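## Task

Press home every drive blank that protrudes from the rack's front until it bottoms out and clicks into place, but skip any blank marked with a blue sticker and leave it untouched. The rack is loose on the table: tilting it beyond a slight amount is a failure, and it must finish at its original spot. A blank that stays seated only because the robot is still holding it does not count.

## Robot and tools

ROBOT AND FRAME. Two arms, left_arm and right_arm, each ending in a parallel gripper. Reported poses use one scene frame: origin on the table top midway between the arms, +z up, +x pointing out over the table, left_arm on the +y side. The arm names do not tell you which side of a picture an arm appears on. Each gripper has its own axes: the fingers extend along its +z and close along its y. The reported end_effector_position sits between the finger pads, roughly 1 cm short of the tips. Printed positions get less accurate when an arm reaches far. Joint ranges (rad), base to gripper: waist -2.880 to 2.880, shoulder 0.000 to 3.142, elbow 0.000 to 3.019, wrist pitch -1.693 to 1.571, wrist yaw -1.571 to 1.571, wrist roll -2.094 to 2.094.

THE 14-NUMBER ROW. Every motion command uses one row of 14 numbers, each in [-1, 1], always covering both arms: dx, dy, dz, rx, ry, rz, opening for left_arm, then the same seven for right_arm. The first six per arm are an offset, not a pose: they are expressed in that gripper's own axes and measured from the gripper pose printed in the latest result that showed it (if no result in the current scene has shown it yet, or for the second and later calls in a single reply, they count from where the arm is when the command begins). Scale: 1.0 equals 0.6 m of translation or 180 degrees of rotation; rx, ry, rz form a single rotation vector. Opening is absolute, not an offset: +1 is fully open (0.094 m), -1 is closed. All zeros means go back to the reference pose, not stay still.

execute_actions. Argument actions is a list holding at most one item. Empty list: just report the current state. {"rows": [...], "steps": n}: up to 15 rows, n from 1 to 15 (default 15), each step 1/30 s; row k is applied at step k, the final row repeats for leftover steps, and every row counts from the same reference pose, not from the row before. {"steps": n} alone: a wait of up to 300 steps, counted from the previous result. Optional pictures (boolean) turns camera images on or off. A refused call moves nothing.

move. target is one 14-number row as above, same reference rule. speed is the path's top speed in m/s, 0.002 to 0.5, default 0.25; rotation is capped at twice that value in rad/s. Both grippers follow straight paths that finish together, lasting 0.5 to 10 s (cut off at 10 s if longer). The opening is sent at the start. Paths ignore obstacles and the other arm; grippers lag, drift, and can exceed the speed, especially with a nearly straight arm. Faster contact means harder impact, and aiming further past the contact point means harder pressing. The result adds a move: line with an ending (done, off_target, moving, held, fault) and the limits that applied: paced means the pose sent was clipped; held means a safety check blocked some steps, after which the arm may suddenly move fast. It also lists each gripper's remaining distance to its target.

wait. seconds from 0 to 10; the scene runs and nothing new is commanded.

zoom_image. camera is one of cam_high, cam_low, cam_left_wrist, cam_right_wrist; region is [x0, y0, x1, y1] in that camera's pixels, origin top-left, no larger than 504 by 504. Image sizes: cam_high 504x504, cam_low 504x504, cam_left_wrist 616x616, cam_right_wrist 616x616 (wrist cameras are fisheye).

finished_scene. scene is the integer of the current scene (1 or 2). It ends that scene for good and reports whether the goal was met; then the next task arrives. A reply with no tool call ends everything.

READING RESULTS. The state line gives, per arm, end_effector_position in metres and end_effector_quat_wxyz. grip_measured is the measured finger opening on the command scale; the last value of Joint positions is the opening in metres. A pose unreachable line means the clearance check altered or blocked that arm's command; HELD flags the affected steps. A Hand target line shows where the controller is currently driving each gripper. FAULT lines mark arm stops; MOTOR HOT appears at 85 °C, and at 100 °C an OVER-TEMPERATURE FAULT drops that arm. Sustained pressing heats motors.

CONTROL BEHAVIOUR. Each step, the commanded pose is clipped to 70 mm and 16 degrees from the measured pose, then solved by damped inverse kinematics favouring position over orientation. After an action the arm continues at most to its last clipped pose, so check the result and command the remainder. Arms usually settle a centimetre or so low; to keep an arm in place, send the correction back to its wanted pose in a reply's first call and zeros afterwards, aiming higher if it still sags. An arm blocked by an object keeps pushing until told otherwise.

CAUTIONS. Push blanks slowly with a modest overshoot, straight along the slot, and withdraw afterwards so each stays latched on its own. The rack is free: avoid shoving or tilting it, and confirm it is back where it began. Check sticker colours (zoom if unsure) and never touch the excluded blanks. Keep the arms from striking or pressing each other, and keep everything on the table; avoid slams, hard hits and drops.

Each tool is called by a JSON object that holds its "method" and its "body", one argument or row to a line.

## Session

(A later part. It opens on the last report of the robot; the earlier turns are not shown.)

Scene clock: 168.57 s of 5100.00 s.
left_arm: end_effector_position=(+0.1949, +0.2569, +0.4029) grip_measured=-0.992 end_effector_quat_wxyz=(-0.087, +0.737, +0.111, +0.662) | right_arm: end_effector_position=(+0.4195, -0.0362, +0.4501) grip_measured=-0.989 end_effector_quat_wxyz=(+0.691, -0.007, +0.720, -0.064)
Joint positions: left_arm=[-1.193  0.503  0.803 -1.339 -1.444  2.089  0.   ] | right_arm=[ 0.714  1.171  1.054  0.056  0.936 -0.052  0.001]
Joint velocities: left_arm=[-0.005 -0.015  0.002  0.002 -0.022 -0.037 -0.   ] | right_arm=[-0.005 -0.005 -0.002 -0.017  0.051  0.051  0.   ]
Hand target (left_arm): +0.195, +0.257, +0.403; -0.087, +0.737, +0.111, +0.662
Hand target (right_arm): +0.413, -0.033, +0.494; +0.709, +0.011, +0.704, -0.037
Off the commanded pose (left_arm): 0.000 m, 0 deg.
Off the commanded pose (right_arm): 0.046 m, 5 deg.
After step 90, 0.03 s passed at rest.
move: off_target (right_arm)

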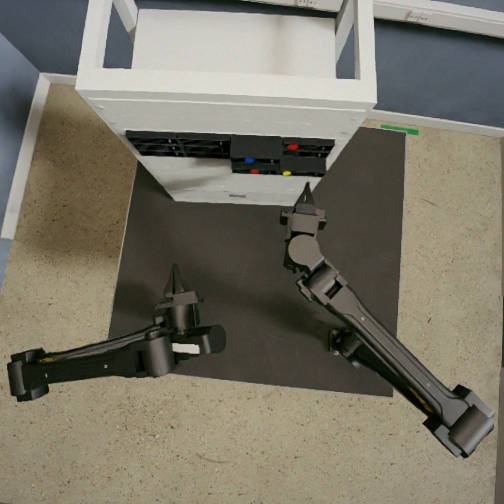

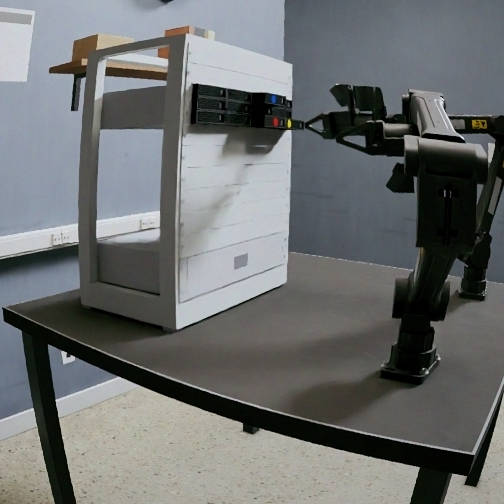

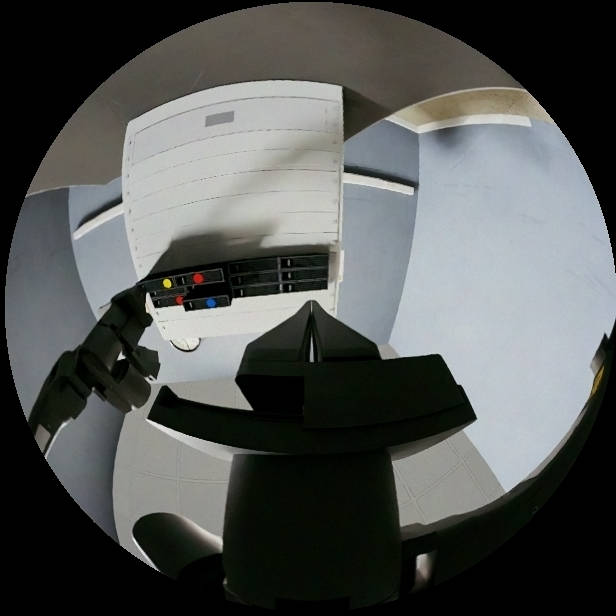

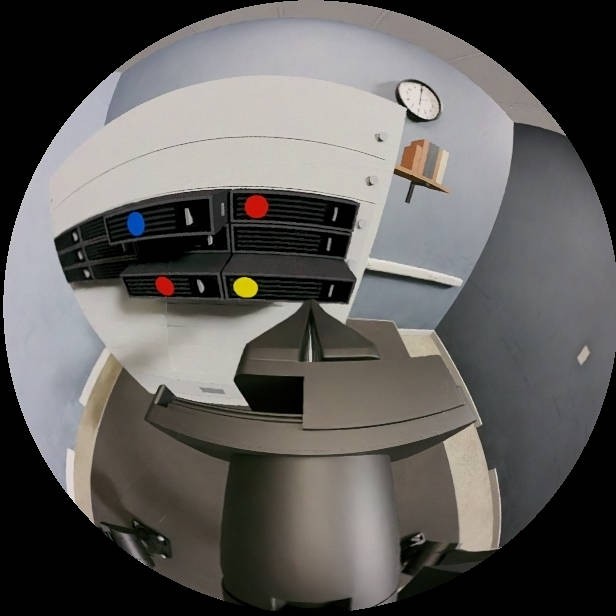

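{"method": "move", "body": {
  "target": [0,0,0,0,0,0,-1,-0.115,0,0.07,0.02,-0.02,0.03,-1],
  "speed": 0.03
}}

{"method": "zoom_image", "body": {
  "camera": "cam_low",
  "region": [230, 70, 390, 170]
}}

Scene clock: 175.57 s of 5100.00 s.
left_arm: end_effector_position=(+0.1949, +0.2569, +0.4029) grip_measured=-0.992 end_effector_quat_wxyz=(-0.087, +0.737, +0.111, +0.662) | right_arm: end_effector_position=(+0.4454, -0.0307, +0.4560) grip_measured=-0.989 end_effector_quat_wxyz=(+0.690, +0.009, +0.719, -0.079)
Joint positions: left_arm=[-1.193  0.503  0.803 -1.339 -1.444  2.089  0.   ] | right_arm=[ 0.686  1.245  1.128  0.055  0.954 -0.052  0.001]
Joint velocities: left_arm=[ 0.005 -0.005 -0.012  0.017  0.037  0.037 -0.002] | right_arm=[-0.005  0.005  0.002 -0.012 -0.007 -0.007 -0.   ]
Hand target (left_arm): +0.195, +0.257, +0.403; -0.087, +0.737, +0.111, +0.662
Hand target (right_arm): +0.458, -0.035, +0.514; +0.716, +0.046, +0.694, -0.054
Off the commanded pose (left_arm): 0.000 m, 0 deg.
Off the commanded pose (right_arm): 0.064 m, 7 deg.
After step 90, 1.03 s passed at rest.
move: off_target (right_arm)

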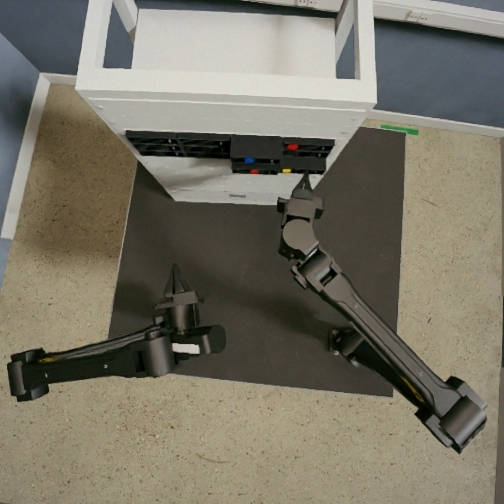

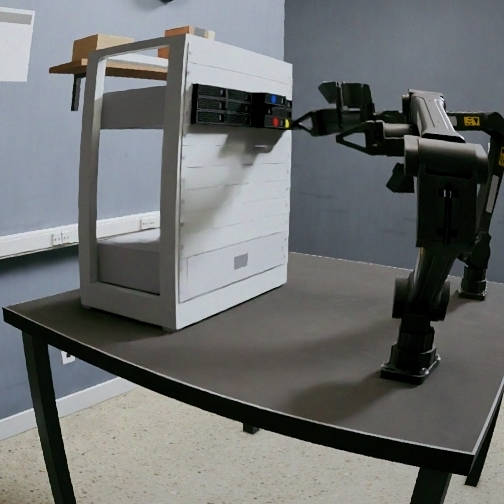

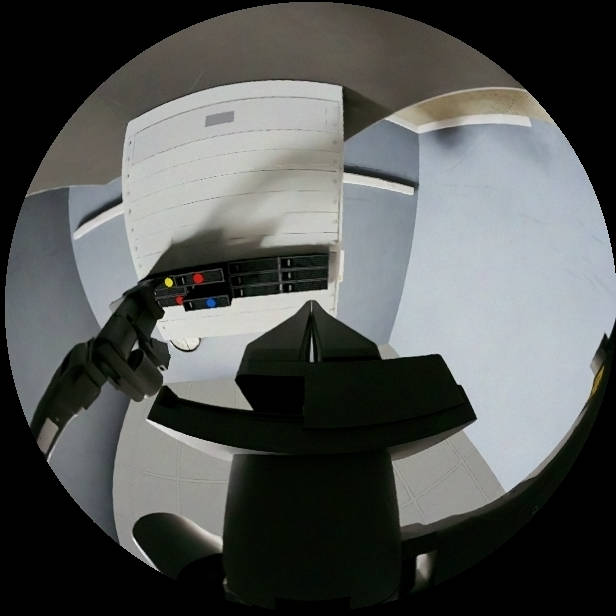

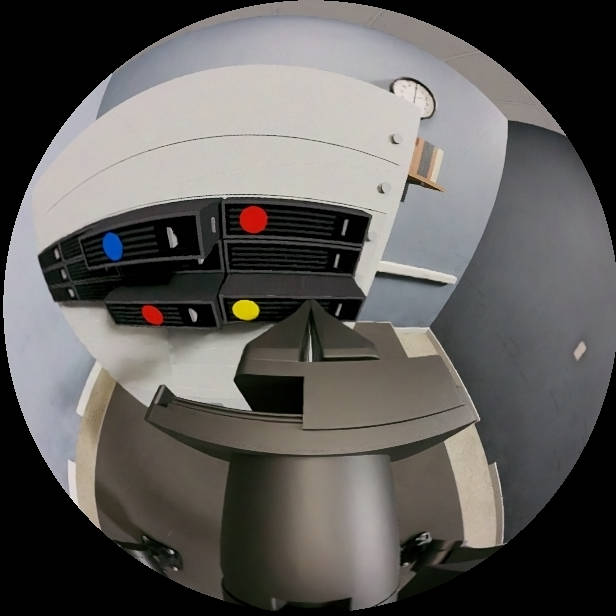

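Region (230, 70, 390, 170) of cam_low's 504x504 image, scaled by 3.150, with more detail than that image has; it fills the top 315 rows of this view, and the rest is white.

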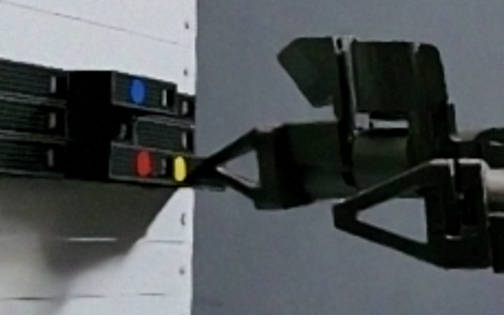

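In contact. Continue.

{"method": "move", "body": {
  "target": [0,0,0,0,0,0,-1,-0.12,0,0.11,0.04,-0.02,0.04,-1],
  "speed": 0.03
}}

{"method": "zoom_image", "body": {
  "camera": "cam_low",
  "region": [230, 70, 390, 170]
}}

Scene clock: 182.17 s of 5100.00 s.
left_arm: end_effector_position=(+0.1949, +0.2569, +0.4029) grip_measured=-0.992 end_effector_quat_wxyz=(-0.087, +0.737, +0.111, +0.662) | right_arm: end_effector_position=(+0.4751, -0.0290, +0.4561) grip_measured=-0.990 end_effector_quat_wxyz=(+0.685, +0.041, +0.718, -0.116)
Joint positions: left_arm=[-1.193  0.503  0.803 -1.339 -1.444  2.089  0.   ] | right_arm=[ 0.661  1.339  1.215  0.055  1.026 -0.052  0.   ]
Joint velocities: left_arm=[-0.005 -0.005  0.017 -0.002 -0.11  -0.037 -0.001] | right_arm=[-0.005 -0.015 -0.002 -0.012 -0.066  0.007 -0.001]
Hand target (left_arm): +0.195, +0.257, +0.403; -0.087, +0.737, +0.111, +0.662
Hand target (right_arm): +0.502, -0.037, +0.517; +0.716, +0.093, +0.687, -0.082
Off the commanded pose (left_arm): 0.000 m, 0 deg.
Off the commanded pose (right_arm): 0.080 m, 9 deg; position clipped at the last step of the last action.
After step 90, 0.10 s passed at rest.
move: off_target (right_arm); limits=paced

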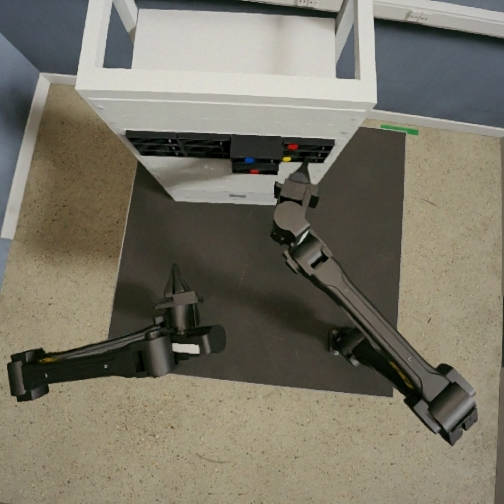

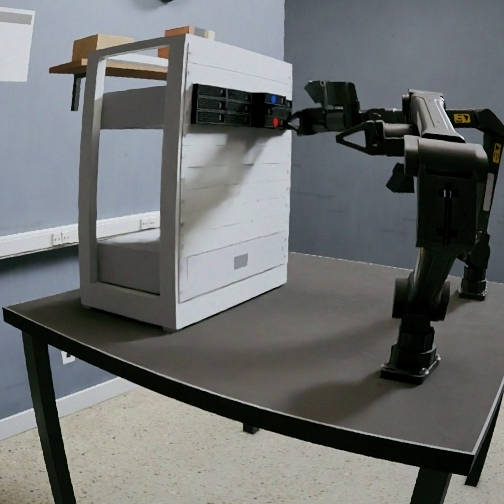

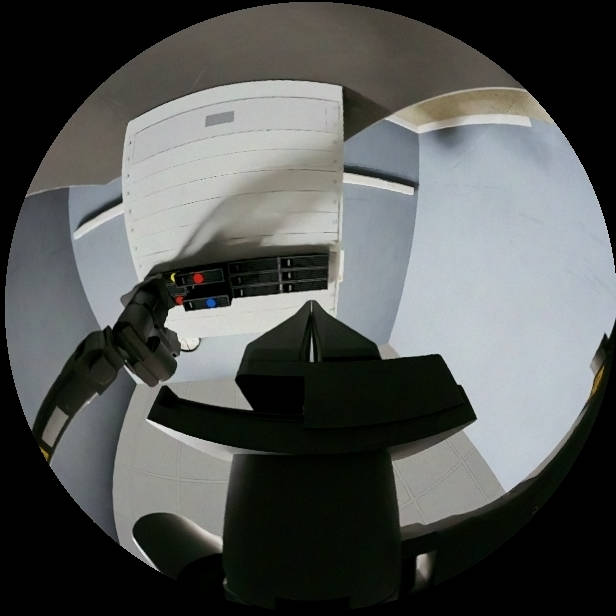

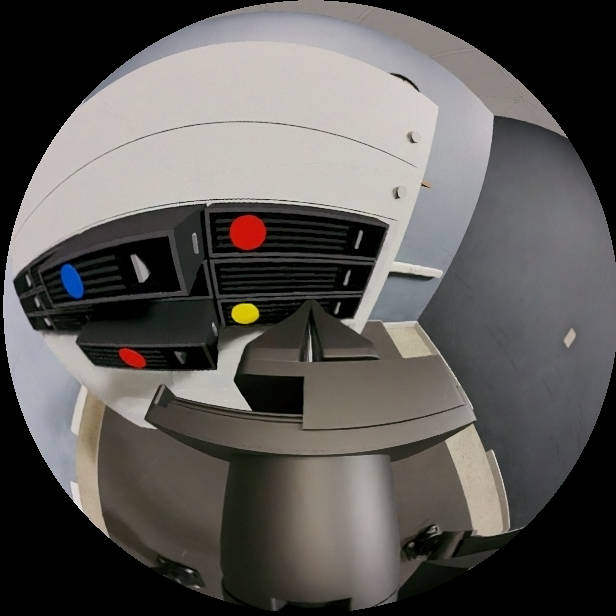

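Region (230, 70, 390, 170) of cam_low's 504x504 image, scaled by 3.150, with more detail than that image has; it fills the top 315 rows of this view, and the rest is white.

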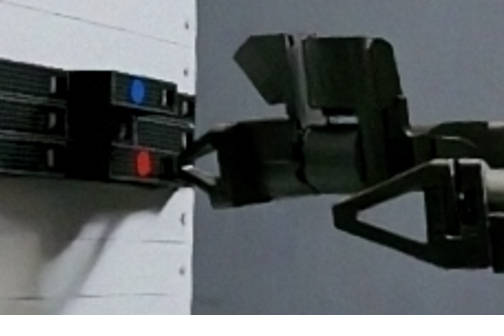

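{"method": "move", "body": {
  "target": [0,0,0,0,0,0,-1,-0.03,0,0.1,-0.07,-0.01,0.034,-1],
  "speed": 0.03
}}

{"method": "move", "body": {
  "target": [0.167,-0.26,0.25,0,0,0,-1,0,-0.35,-0.3,0,0,0,-1],
  "speed": 0.15
}}

Scene clock: 194.37 s of 5100.00 s.
left_arm: end_effector_position=(+0.1949, +0.2569, +0.4029) grip_measured=-0.992 end_effector_quat_wxyz=(-0.087, +0.737, +0.111, +0.662) | right_arm: end_effector_position=(+0.4773, -0.0288, +0.4590) grip_measured=-0.990 end_effector_quat_wxyz=(+0.686, -0.031, +0.726, -0.009)
Joint positions: left_arm=[-1.193  0.503  0.803 -1.339 -1.444  2.089  0.   ] | right_arm=[ 0.592  1.254  1.157  0.022  0.703 -0.007  0.   ]
Joint velocities: left_arm=[ 0.005 -0.005 -0.002 -0.007  0.022  0.022  0.001] | right_arm=[-0.005 -0.015  0.002 -0.002 -0.051  0.007 -0.   ]
Hand target (left_arm): +0.195, +0.257, +0.403; -0.087, +0.737, +0.111, +0.662
Hand target (right_arm): +0.528, -0.045, +0.469; +0.702, +0.000, +0.712, -0.003
Off the commanded pose (left_arm): 0.000 m, 0 deg.
Off the commanded pose (right_arm): 0.060 m, 5 deg.
After step 90, 4.87 s passed at rest.
move: off_target (right_arm)

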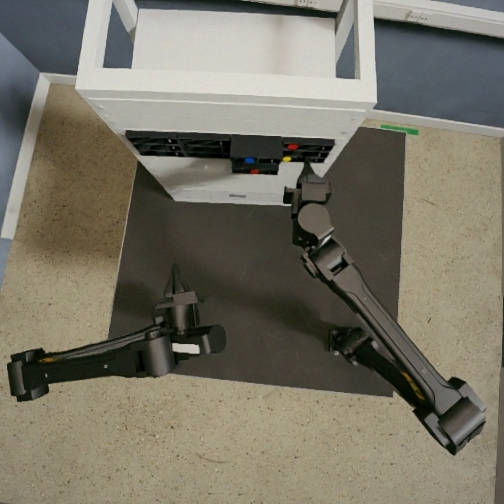

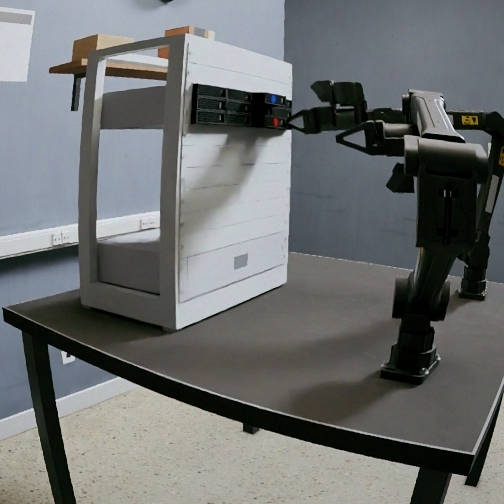

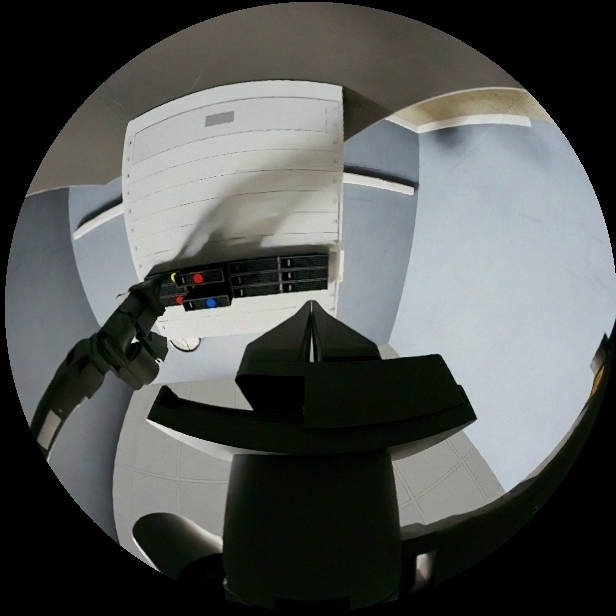

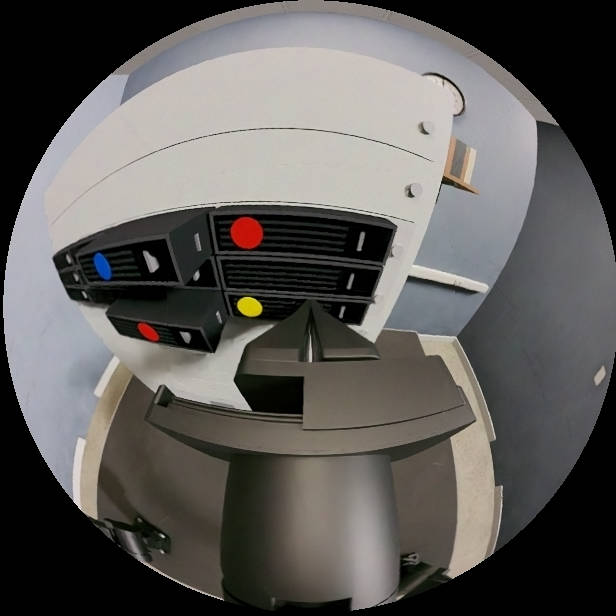

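Scene clock: 196.60 s of 5100.00 s.
left_arm: end_effector_position=(+0.2974, +0.4493, +0.4656) grip_measured=-0.992 end_effector_quat_wxyz=(-0.306, +0.665, +0.496, +0.467) | right_arm: end_effector_position=(+0.3038, -0.2454, +0.4983) grip_measured=-0.990 end_effector_quat_wxyz=(+0.694, -0.029, +0.719, -0.001)
Joint positions: left_arm=[-0.074  0.944  1.255 -1.351 -1.118  2.089  0.   ] | right_arm=[ 0.293  0.504  0.864 -0.4    0.395 -0.026  0.   ]
Joint velocities: left_arm=[0.005 0.005 0.002 0.022 0.066 0.051 0.001] | right_arm=[ 0.015  0.005 -0.027 -0.022  0.022  0.022  0.001]
Hand target (left_arm): +0.302, +0.451, +0.487; -0.293, +0.655, +0.505, +0.480
Hand target (right_arm): +0.307, -0.247, +0.491; +0.688, -0.034, +0.725, -0.012
Off the commanded pose (left_arm): 0.020 m, 57 deg; orientation clipped at the last step of the last action.
Off the commanded pose (right_arm): 0.017 m, 2 deg.
joint sent to its limit (left arm) — the command would take joint 6 (wrist roll) past its upper limit, so that joint was sent only as far as its limit.
move: off_target (left_arm, right_arm); limits=paced

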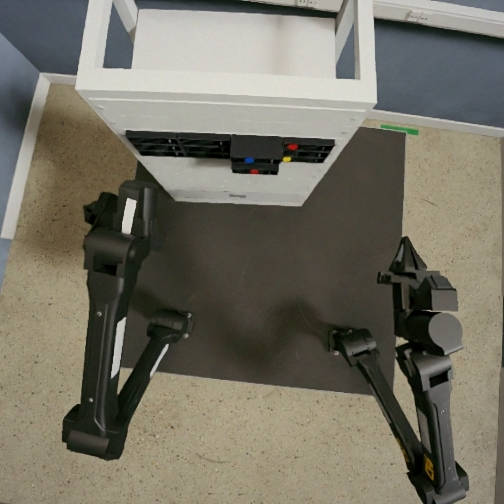

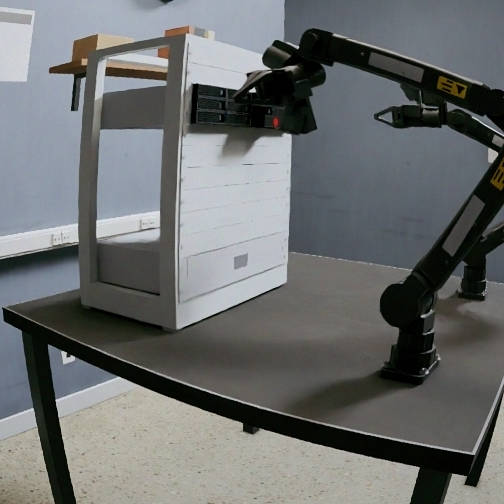

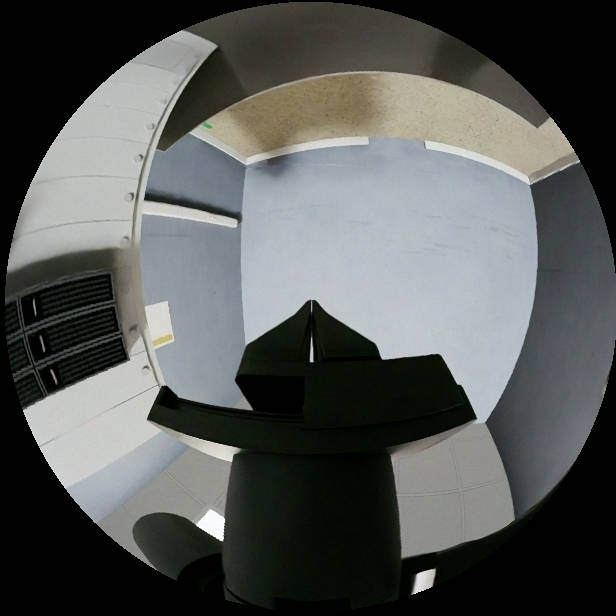

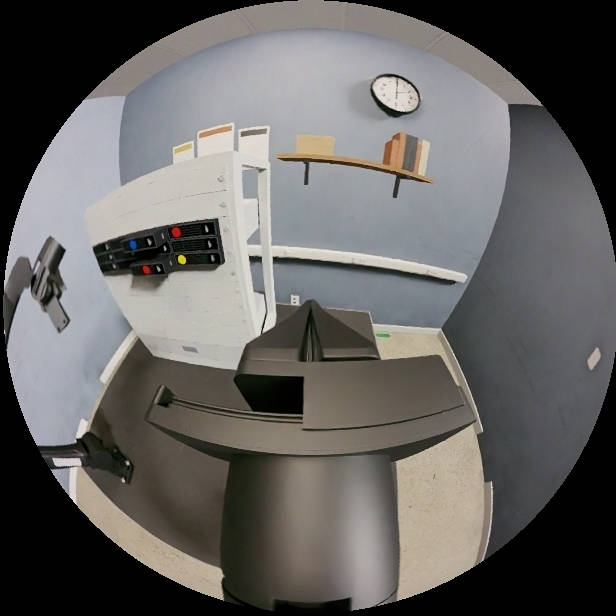

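{"method": "move", "body": {
  "target": [-0.024,-0.315,-0.106,0,0,0,-1,0.05,0.54,0.127,-0.08,-0.11,0,-1],
  "speed": 0.2
}}

Scene clock: 215.37 s of 5100.00 s.
left_arm: end_effector_position=(+0.1022, +0.4493, +0.4574) grip_measured=-0.992 end_effector_quat_wxyz=(-0.206, +0.708, +0.473, +0.482) | right_arm: end_effector_position=(+0.3616, +0.0720, +0.3995) grip_measured=-0.990 end_effector_quat_wxyz=(+0.774, -0.128, +0.614, +0.082)
Joint positions: left_arm=[-0.181  0.407  1.129 -1.678 -0.987  2.088  0.   ] | right_arm=[ 0.874  1.295  0.832  0.741  0.685 -0.279  0.   ]
Joint velocities: left_arm=[-0.015 -0.005  0.002 -0.017  0.066 -0.066  0.   ] | right_arm=[ 0.005 -0.005 -0.002  0.002 -0.007 -0.051 -0.   ]
Hand target (left_arm): +0.098, +0.451, +0.466; -0.205, +0.707, +0.474, +0.484
Hand target (right_arm): +0.359, +0.078, +0.442; +0.793, -0.109, +0.590, +0.101
Off the commanded pose (left_arm): 0.009 m, 13 deg.
Off the commanded pose (right_arm): 0.053 m, 5 deg.
joint sent to its limit (left arm) — the command would take joint 4 (wrist pitch) past its lower limit and joint 6 (wrist roll) past its upper limit, so those joints were sent only as far as their limits.
After step 90, 13.50 s passed at rest.
move: off_target (left_arm, right_arm)

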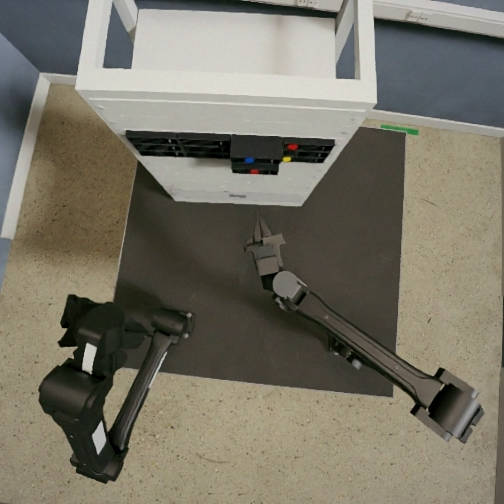

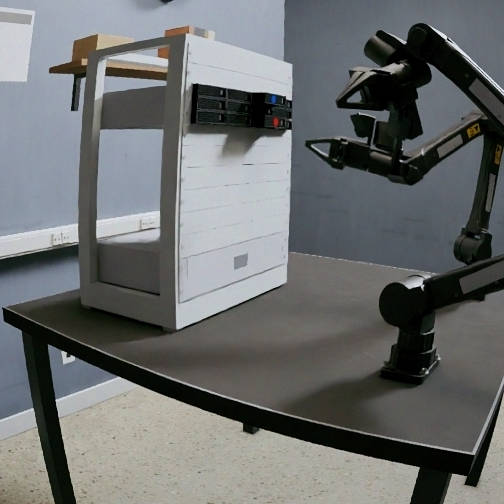

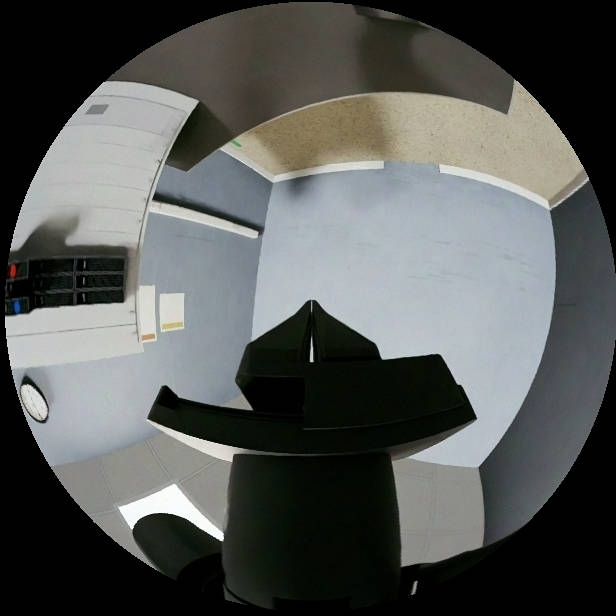

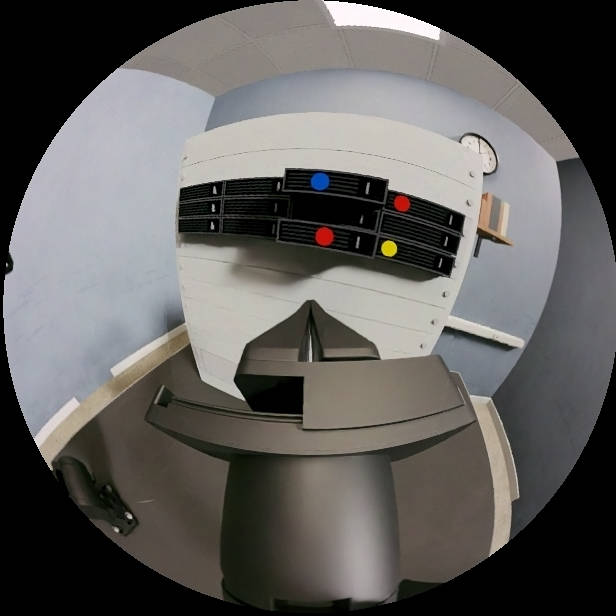

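{"method": "move", "body": {
  "target": [0,0,0,0,0,0,-1,-0.143,-0.039,0.11,0,0,0,-1],
  "speed": 0.06
}}

{"method": "zoom_image", "body": {
  "camera": "cam_low",
  "region": [230, 70, 390, 170]
}}

Scene clock: 225.73 s of 5100.00 s.
left_arm: end_effector_position=(+0.1022, +0.4493, +0.4574) grip_measured=-0.992 end_effector_quat_wxyz=(-0.206, +0.708, +0.473, +0.482) | right_arm: end_effector_position=(+0.4024, +0.0783, +0.4575) grip_measured=-0.990 end_effector_quat_wxyz=(+0.759, -0.156, +0.628, +0.066)
Joint positions: left_arm=[-0.181  0.407  1.129 -1.678 -0.987  2.089  0.   ] | right_arm=[ 0.796  1.284  1.026  0.454  0.597 -0.268  0.   ]
Joint velocities: left_arm=[ 0.005 -0.005 -0.002 -0.002 -0.037  0.007  0.001] | right_arm=[ 0.005 -0.015  0.002 -0.002  0.051 -0.051 -0.   ]
Hand target (left_arm): +0.102, +0.449, +0.457; -0.206, +0.708, +0.473, +0.482
Hand target (right_arm): +0.408, +0.073, +0.499; +0.775, -0.129, +0.613, +0.081
Off the commanded pose (left_arm): 0.000 m, 0 deg.
Off the commanded pose (right_arm): 0.043 m, 4 deg.
After step 90, 5.17 s passed at rest.
move: off_target (right_arm)

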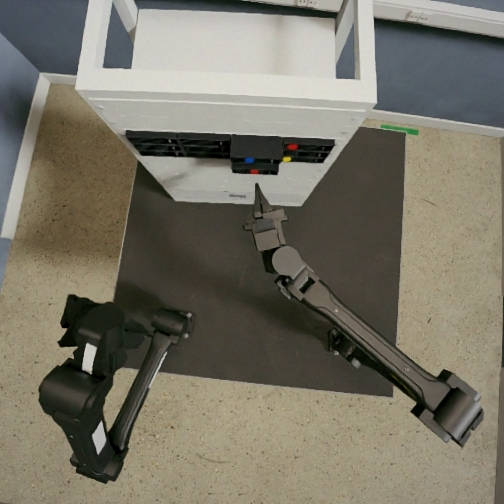

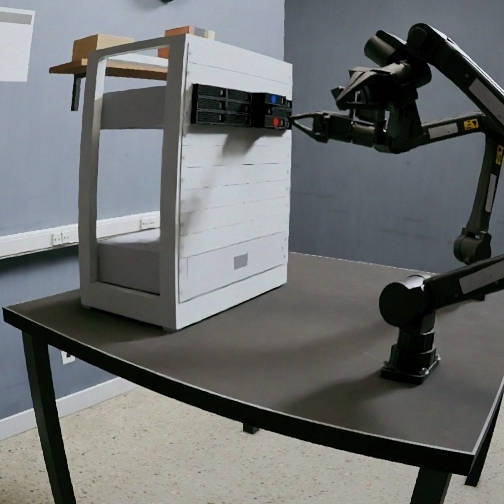

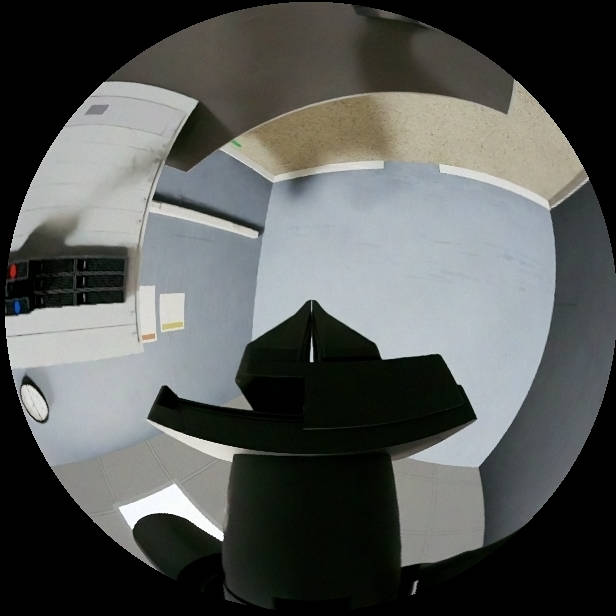

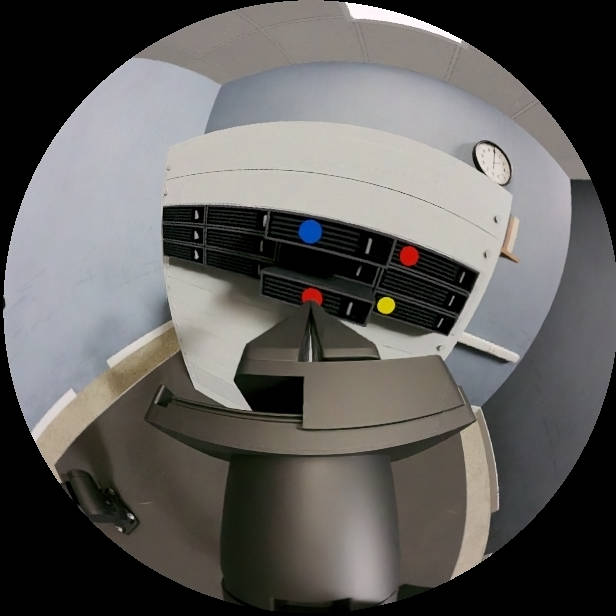

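Region (230, 70, 390, 170) of cam_low's 504x504 image, scaled by 3.150, with more detail than that image has; it fills the top 315 rows of this view, and the rest is white.

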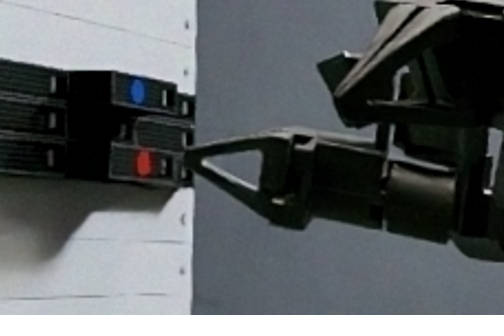

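{"method": "move", "body": {
  "target": [0,0,0,0,0,0,-1,-0.073,-0.043,0.077,0,-0.015,0,-1],
  "speed": 0.03
}}

{"method": "zoom_image", "body": {
  "camera": "cam_low",
  "region": [230, 70, 390, 170]
}}

Scene clock: 231.77 s of 5100.00 s.
left_arm: end_effector_position=(+0.1022, +0.4493, +0.4574) grip_measured=-0.992 end_effector_quat_wxyz=(-0.206, +0.708, +0.473, +0.482) | right_arm: end_effector_position=(+0.4341, +0.0751, +0.4754) grip_measured=-0.990 end_effector_quat_wxyz=(+0.759, -0.170, +0.624, +0.068)
Joint positions: left_arm=[-0.181  0.407  1.129 -1.678 -0.987  2.089  0.   ] | right_arm=[ 0.725  1.312  1.101  0.397  0.503 -0.268  0.   ]
Joint velocities: left_arm=[ 0.005 -0.005 -0.002  0.007  0.007  0.007 -0.   ] | right_arm=[-0.005  0.005 -0.012  0.007  0.007 -0.007 -0.   ]
Hand target (left_arm): +0.102, +0.449, +0.457; -0.206, +0.708, +0.473, +0.482
Hand target (right_arm): +0.443, +0.073, +0.511; +0.774, -0.155, +0.610, +0.070
Off the commanded pose (left_arm): 0.000 m, 0 deg.
Off the commanded pose (right_arm): 0.038 m, 3 deg.
After step 90, 0.43 s passed at rest.
move: off_target (right_arm)

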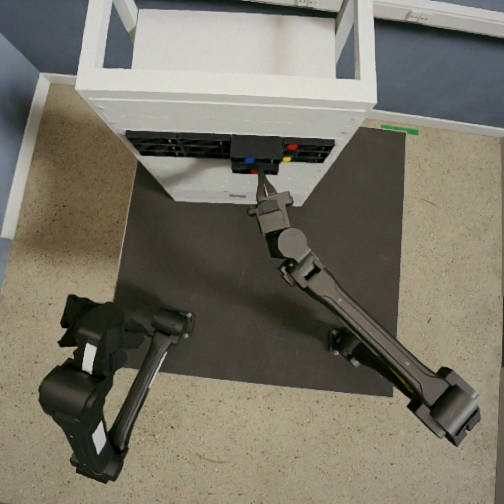

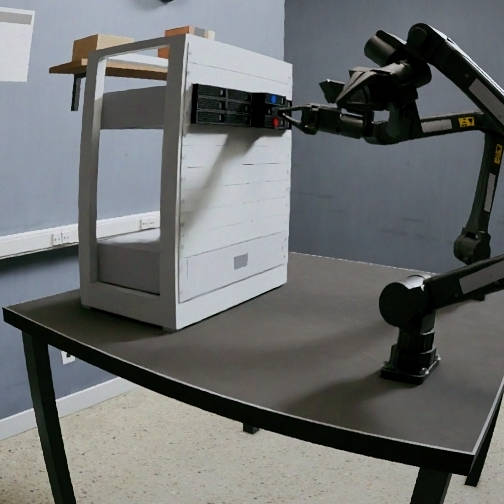

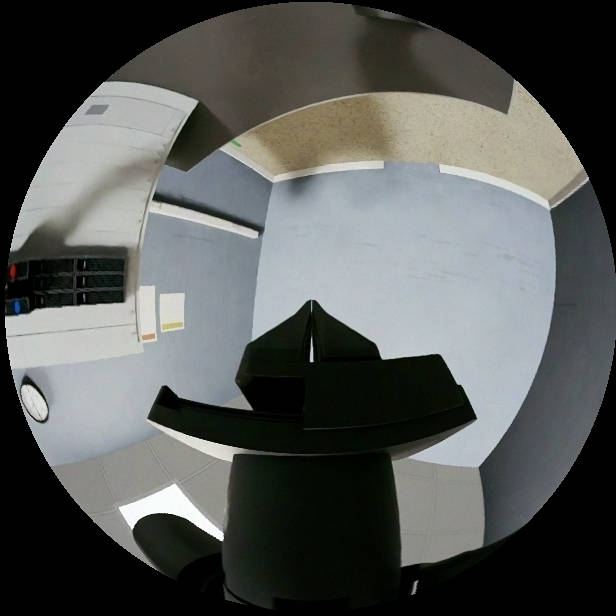

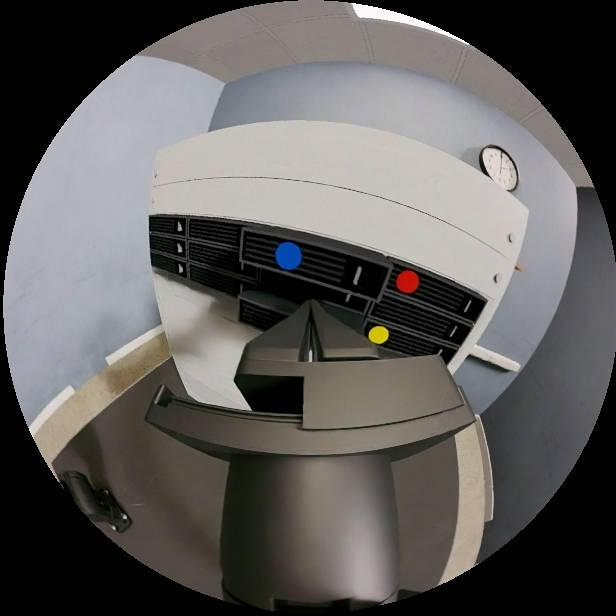

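Region (230, 70, 390, 170) of cam_low's 504x504 image, scaled by 3.150, with more detail than that image has; it fills the top 315 rows of this view, and the rest is white.

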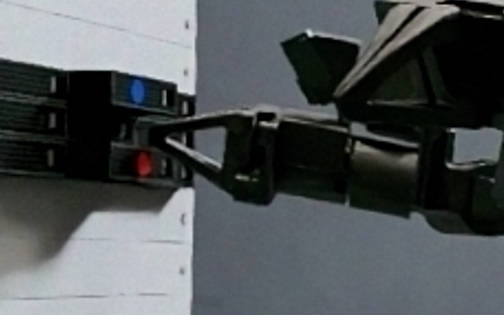

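{"method": "move", "body": {
  "target": [0,0,0,0,0,0,-1,0.012,0.016,-0.06,0,0,0,-1],
  "speed": 0.04
}}

Scene clock: 237.07 s of 5100.00 s.
left_arm: end_effector_position=(+0.1022, +0.4493, +0.4574) grip_measured=-0.992 end_effector_quat_wxyz=(-0.206, +0.708, +0.473, +0.482) | right_arm: end_effector_position=(+0.4085, +0.0701, +0.4523) grip_measured=-0.990 end_effector_quat_wxyz=(+0.751, -0.172, +0.634, +0.062)
Joint positions: left_arm=[-0.181  0.407  1.129 -1.678 -0.987  2.089  0.   ] | right_arm=[ 0.768  1.269  1.017  0.413  0.557 -0.268  0.   ]
Joint velocities: left_arm=[-0.005 -0.015 -0.012  0.012 -0.051  0.037 -0.001] | right_arm=[-0.015 -0.005 -0.002  0.012 -0.007 -0.022 -0.001]
Hand target (left_arm): +0.102, +0.449, +0.457; -0.206, +0.708, +0.473, +0.482
Hand target (right_arm): +0.399, +0.070, +0.461; +0.759, -0.170, +0.625, +0.069
Off the commanded pose (left_arm): 0.000 m, 0 deg.
Off the commanded pose (right_arm): 0.013 m, 2 deg.
After step 90, 1.03 s passed at rest.
move: off_target (right_arm)

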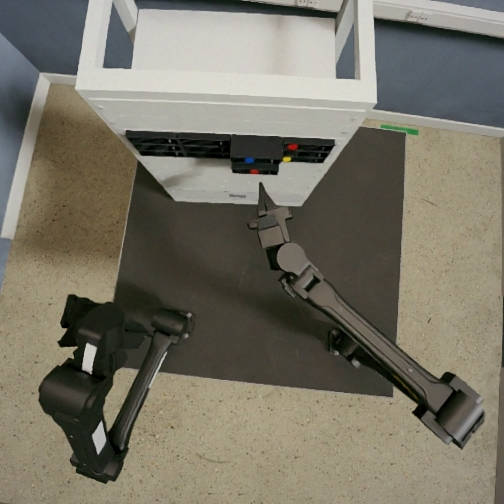

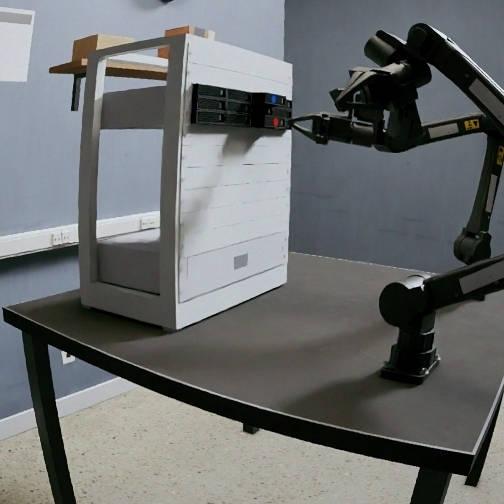

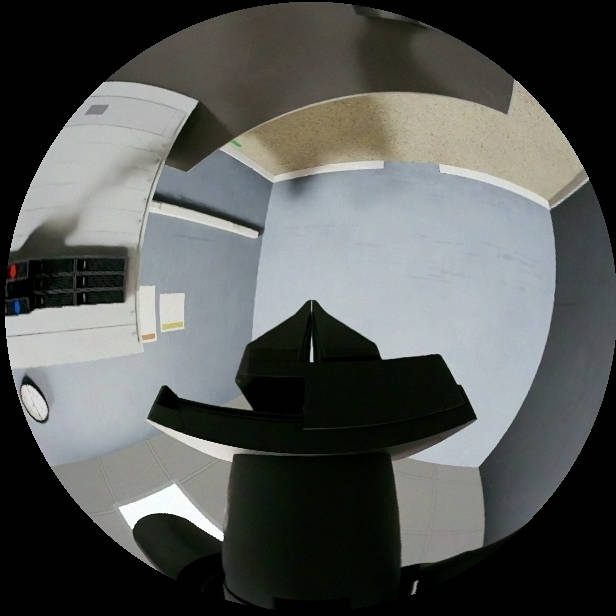

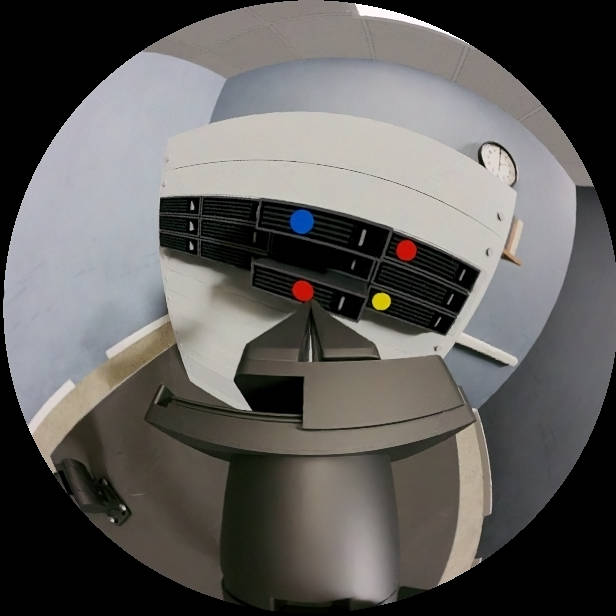

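{"method": "move", "body": {
  "target": [0,0,0,0,0,0,-1,-0.044,-0.023,0.07,0,0,0,-1],
  "speed": 0.03
}}

{"method": "zoom_image", "body": {
  "camera": "cam_low",
  "region": [230, 70, 390, 170]
}}

Scene clock: 242.57 s of 5100.00 s.
left_arm: end_effector_position=(+0.1022, +0.4493, +0.4574) grip_measured=-0.992 end_effector_quat_wxyz=(-0.206, +0.708, +0.473, +0.482) | right_arm: end_effector_position=(+0.4326, +0.0753, +0.4467) grip_measured=-0.990 end_effector_quat_wxyz=(+0.735, -0.195, +0.647, +0.053)
Joint positions: left_arm=[-0.181  0.407  1.129 -1.678 -0.987  2.089  0.   ] | right_arm=[ 0.727  1.308  1.072  0.335  0.502 -0.268  0.   ]
Joint velocities: left_arm=[-0.015 -0.005 -0.007 -0.007 -0.081 -0.007  0.001] | right_arm=[ 0.005  0.005 -0.007 -0.007 -0.022 -0.022  0.   ]
Hand target (left_arm): +0.102, +0.449, +0.457; -0.206, +0.708, +0.473, +0.482
Hand target (right_arm): +0.444, +0.073, +0.485; +0.752, -0.172, +0.634, +0.061
Off the commanded pose (left_arm): 0.000 m, 0 deg.
Off the commanded pose (right_arm): 0.042 m, 4 deg.
After step 90, 0.57 s passed at rest.
move: off_target (right_arm)

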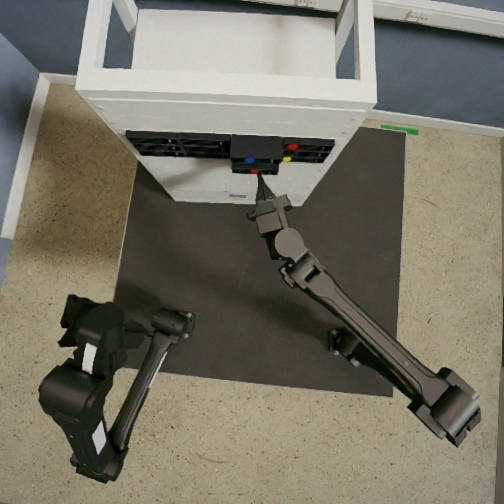

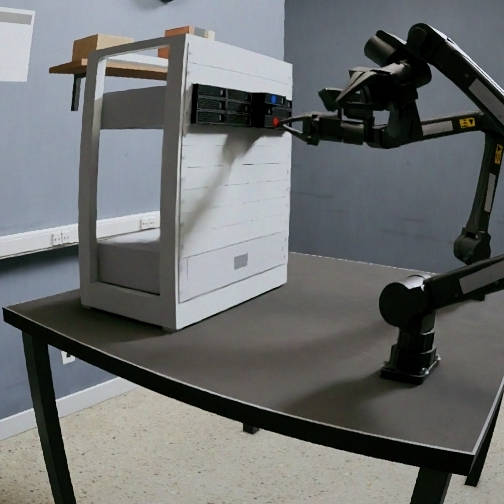

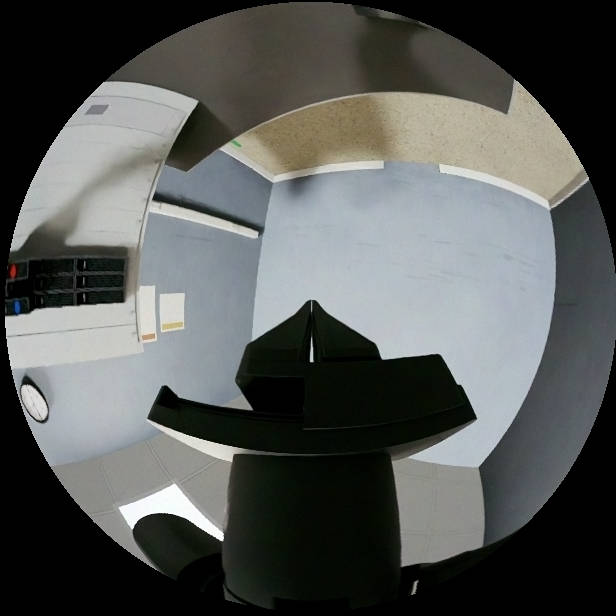

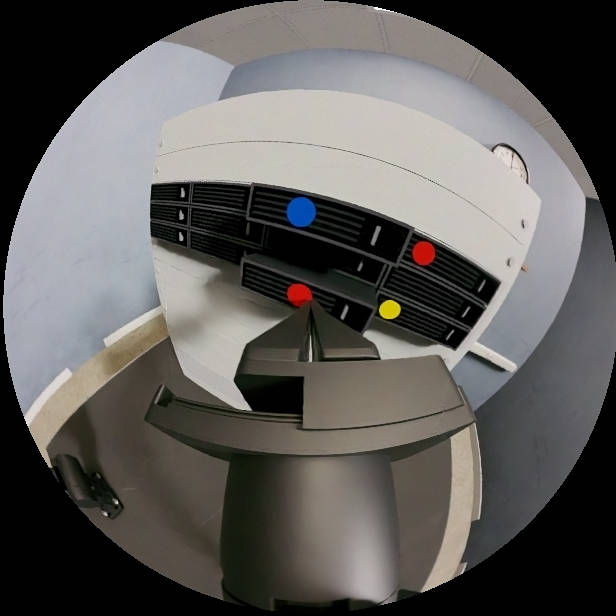

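Region (230, 70, 390, 170) of cam_low's 504x504 image, scaled by 3.150, with more detail than that image has; it fills the top 315 rows of this view, and the rest is white.

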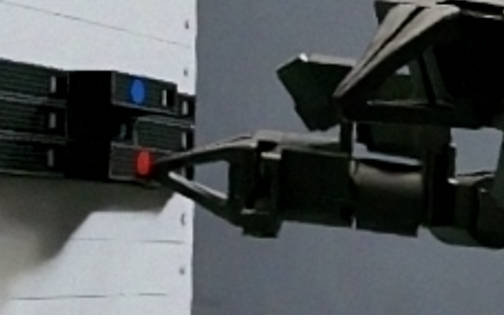

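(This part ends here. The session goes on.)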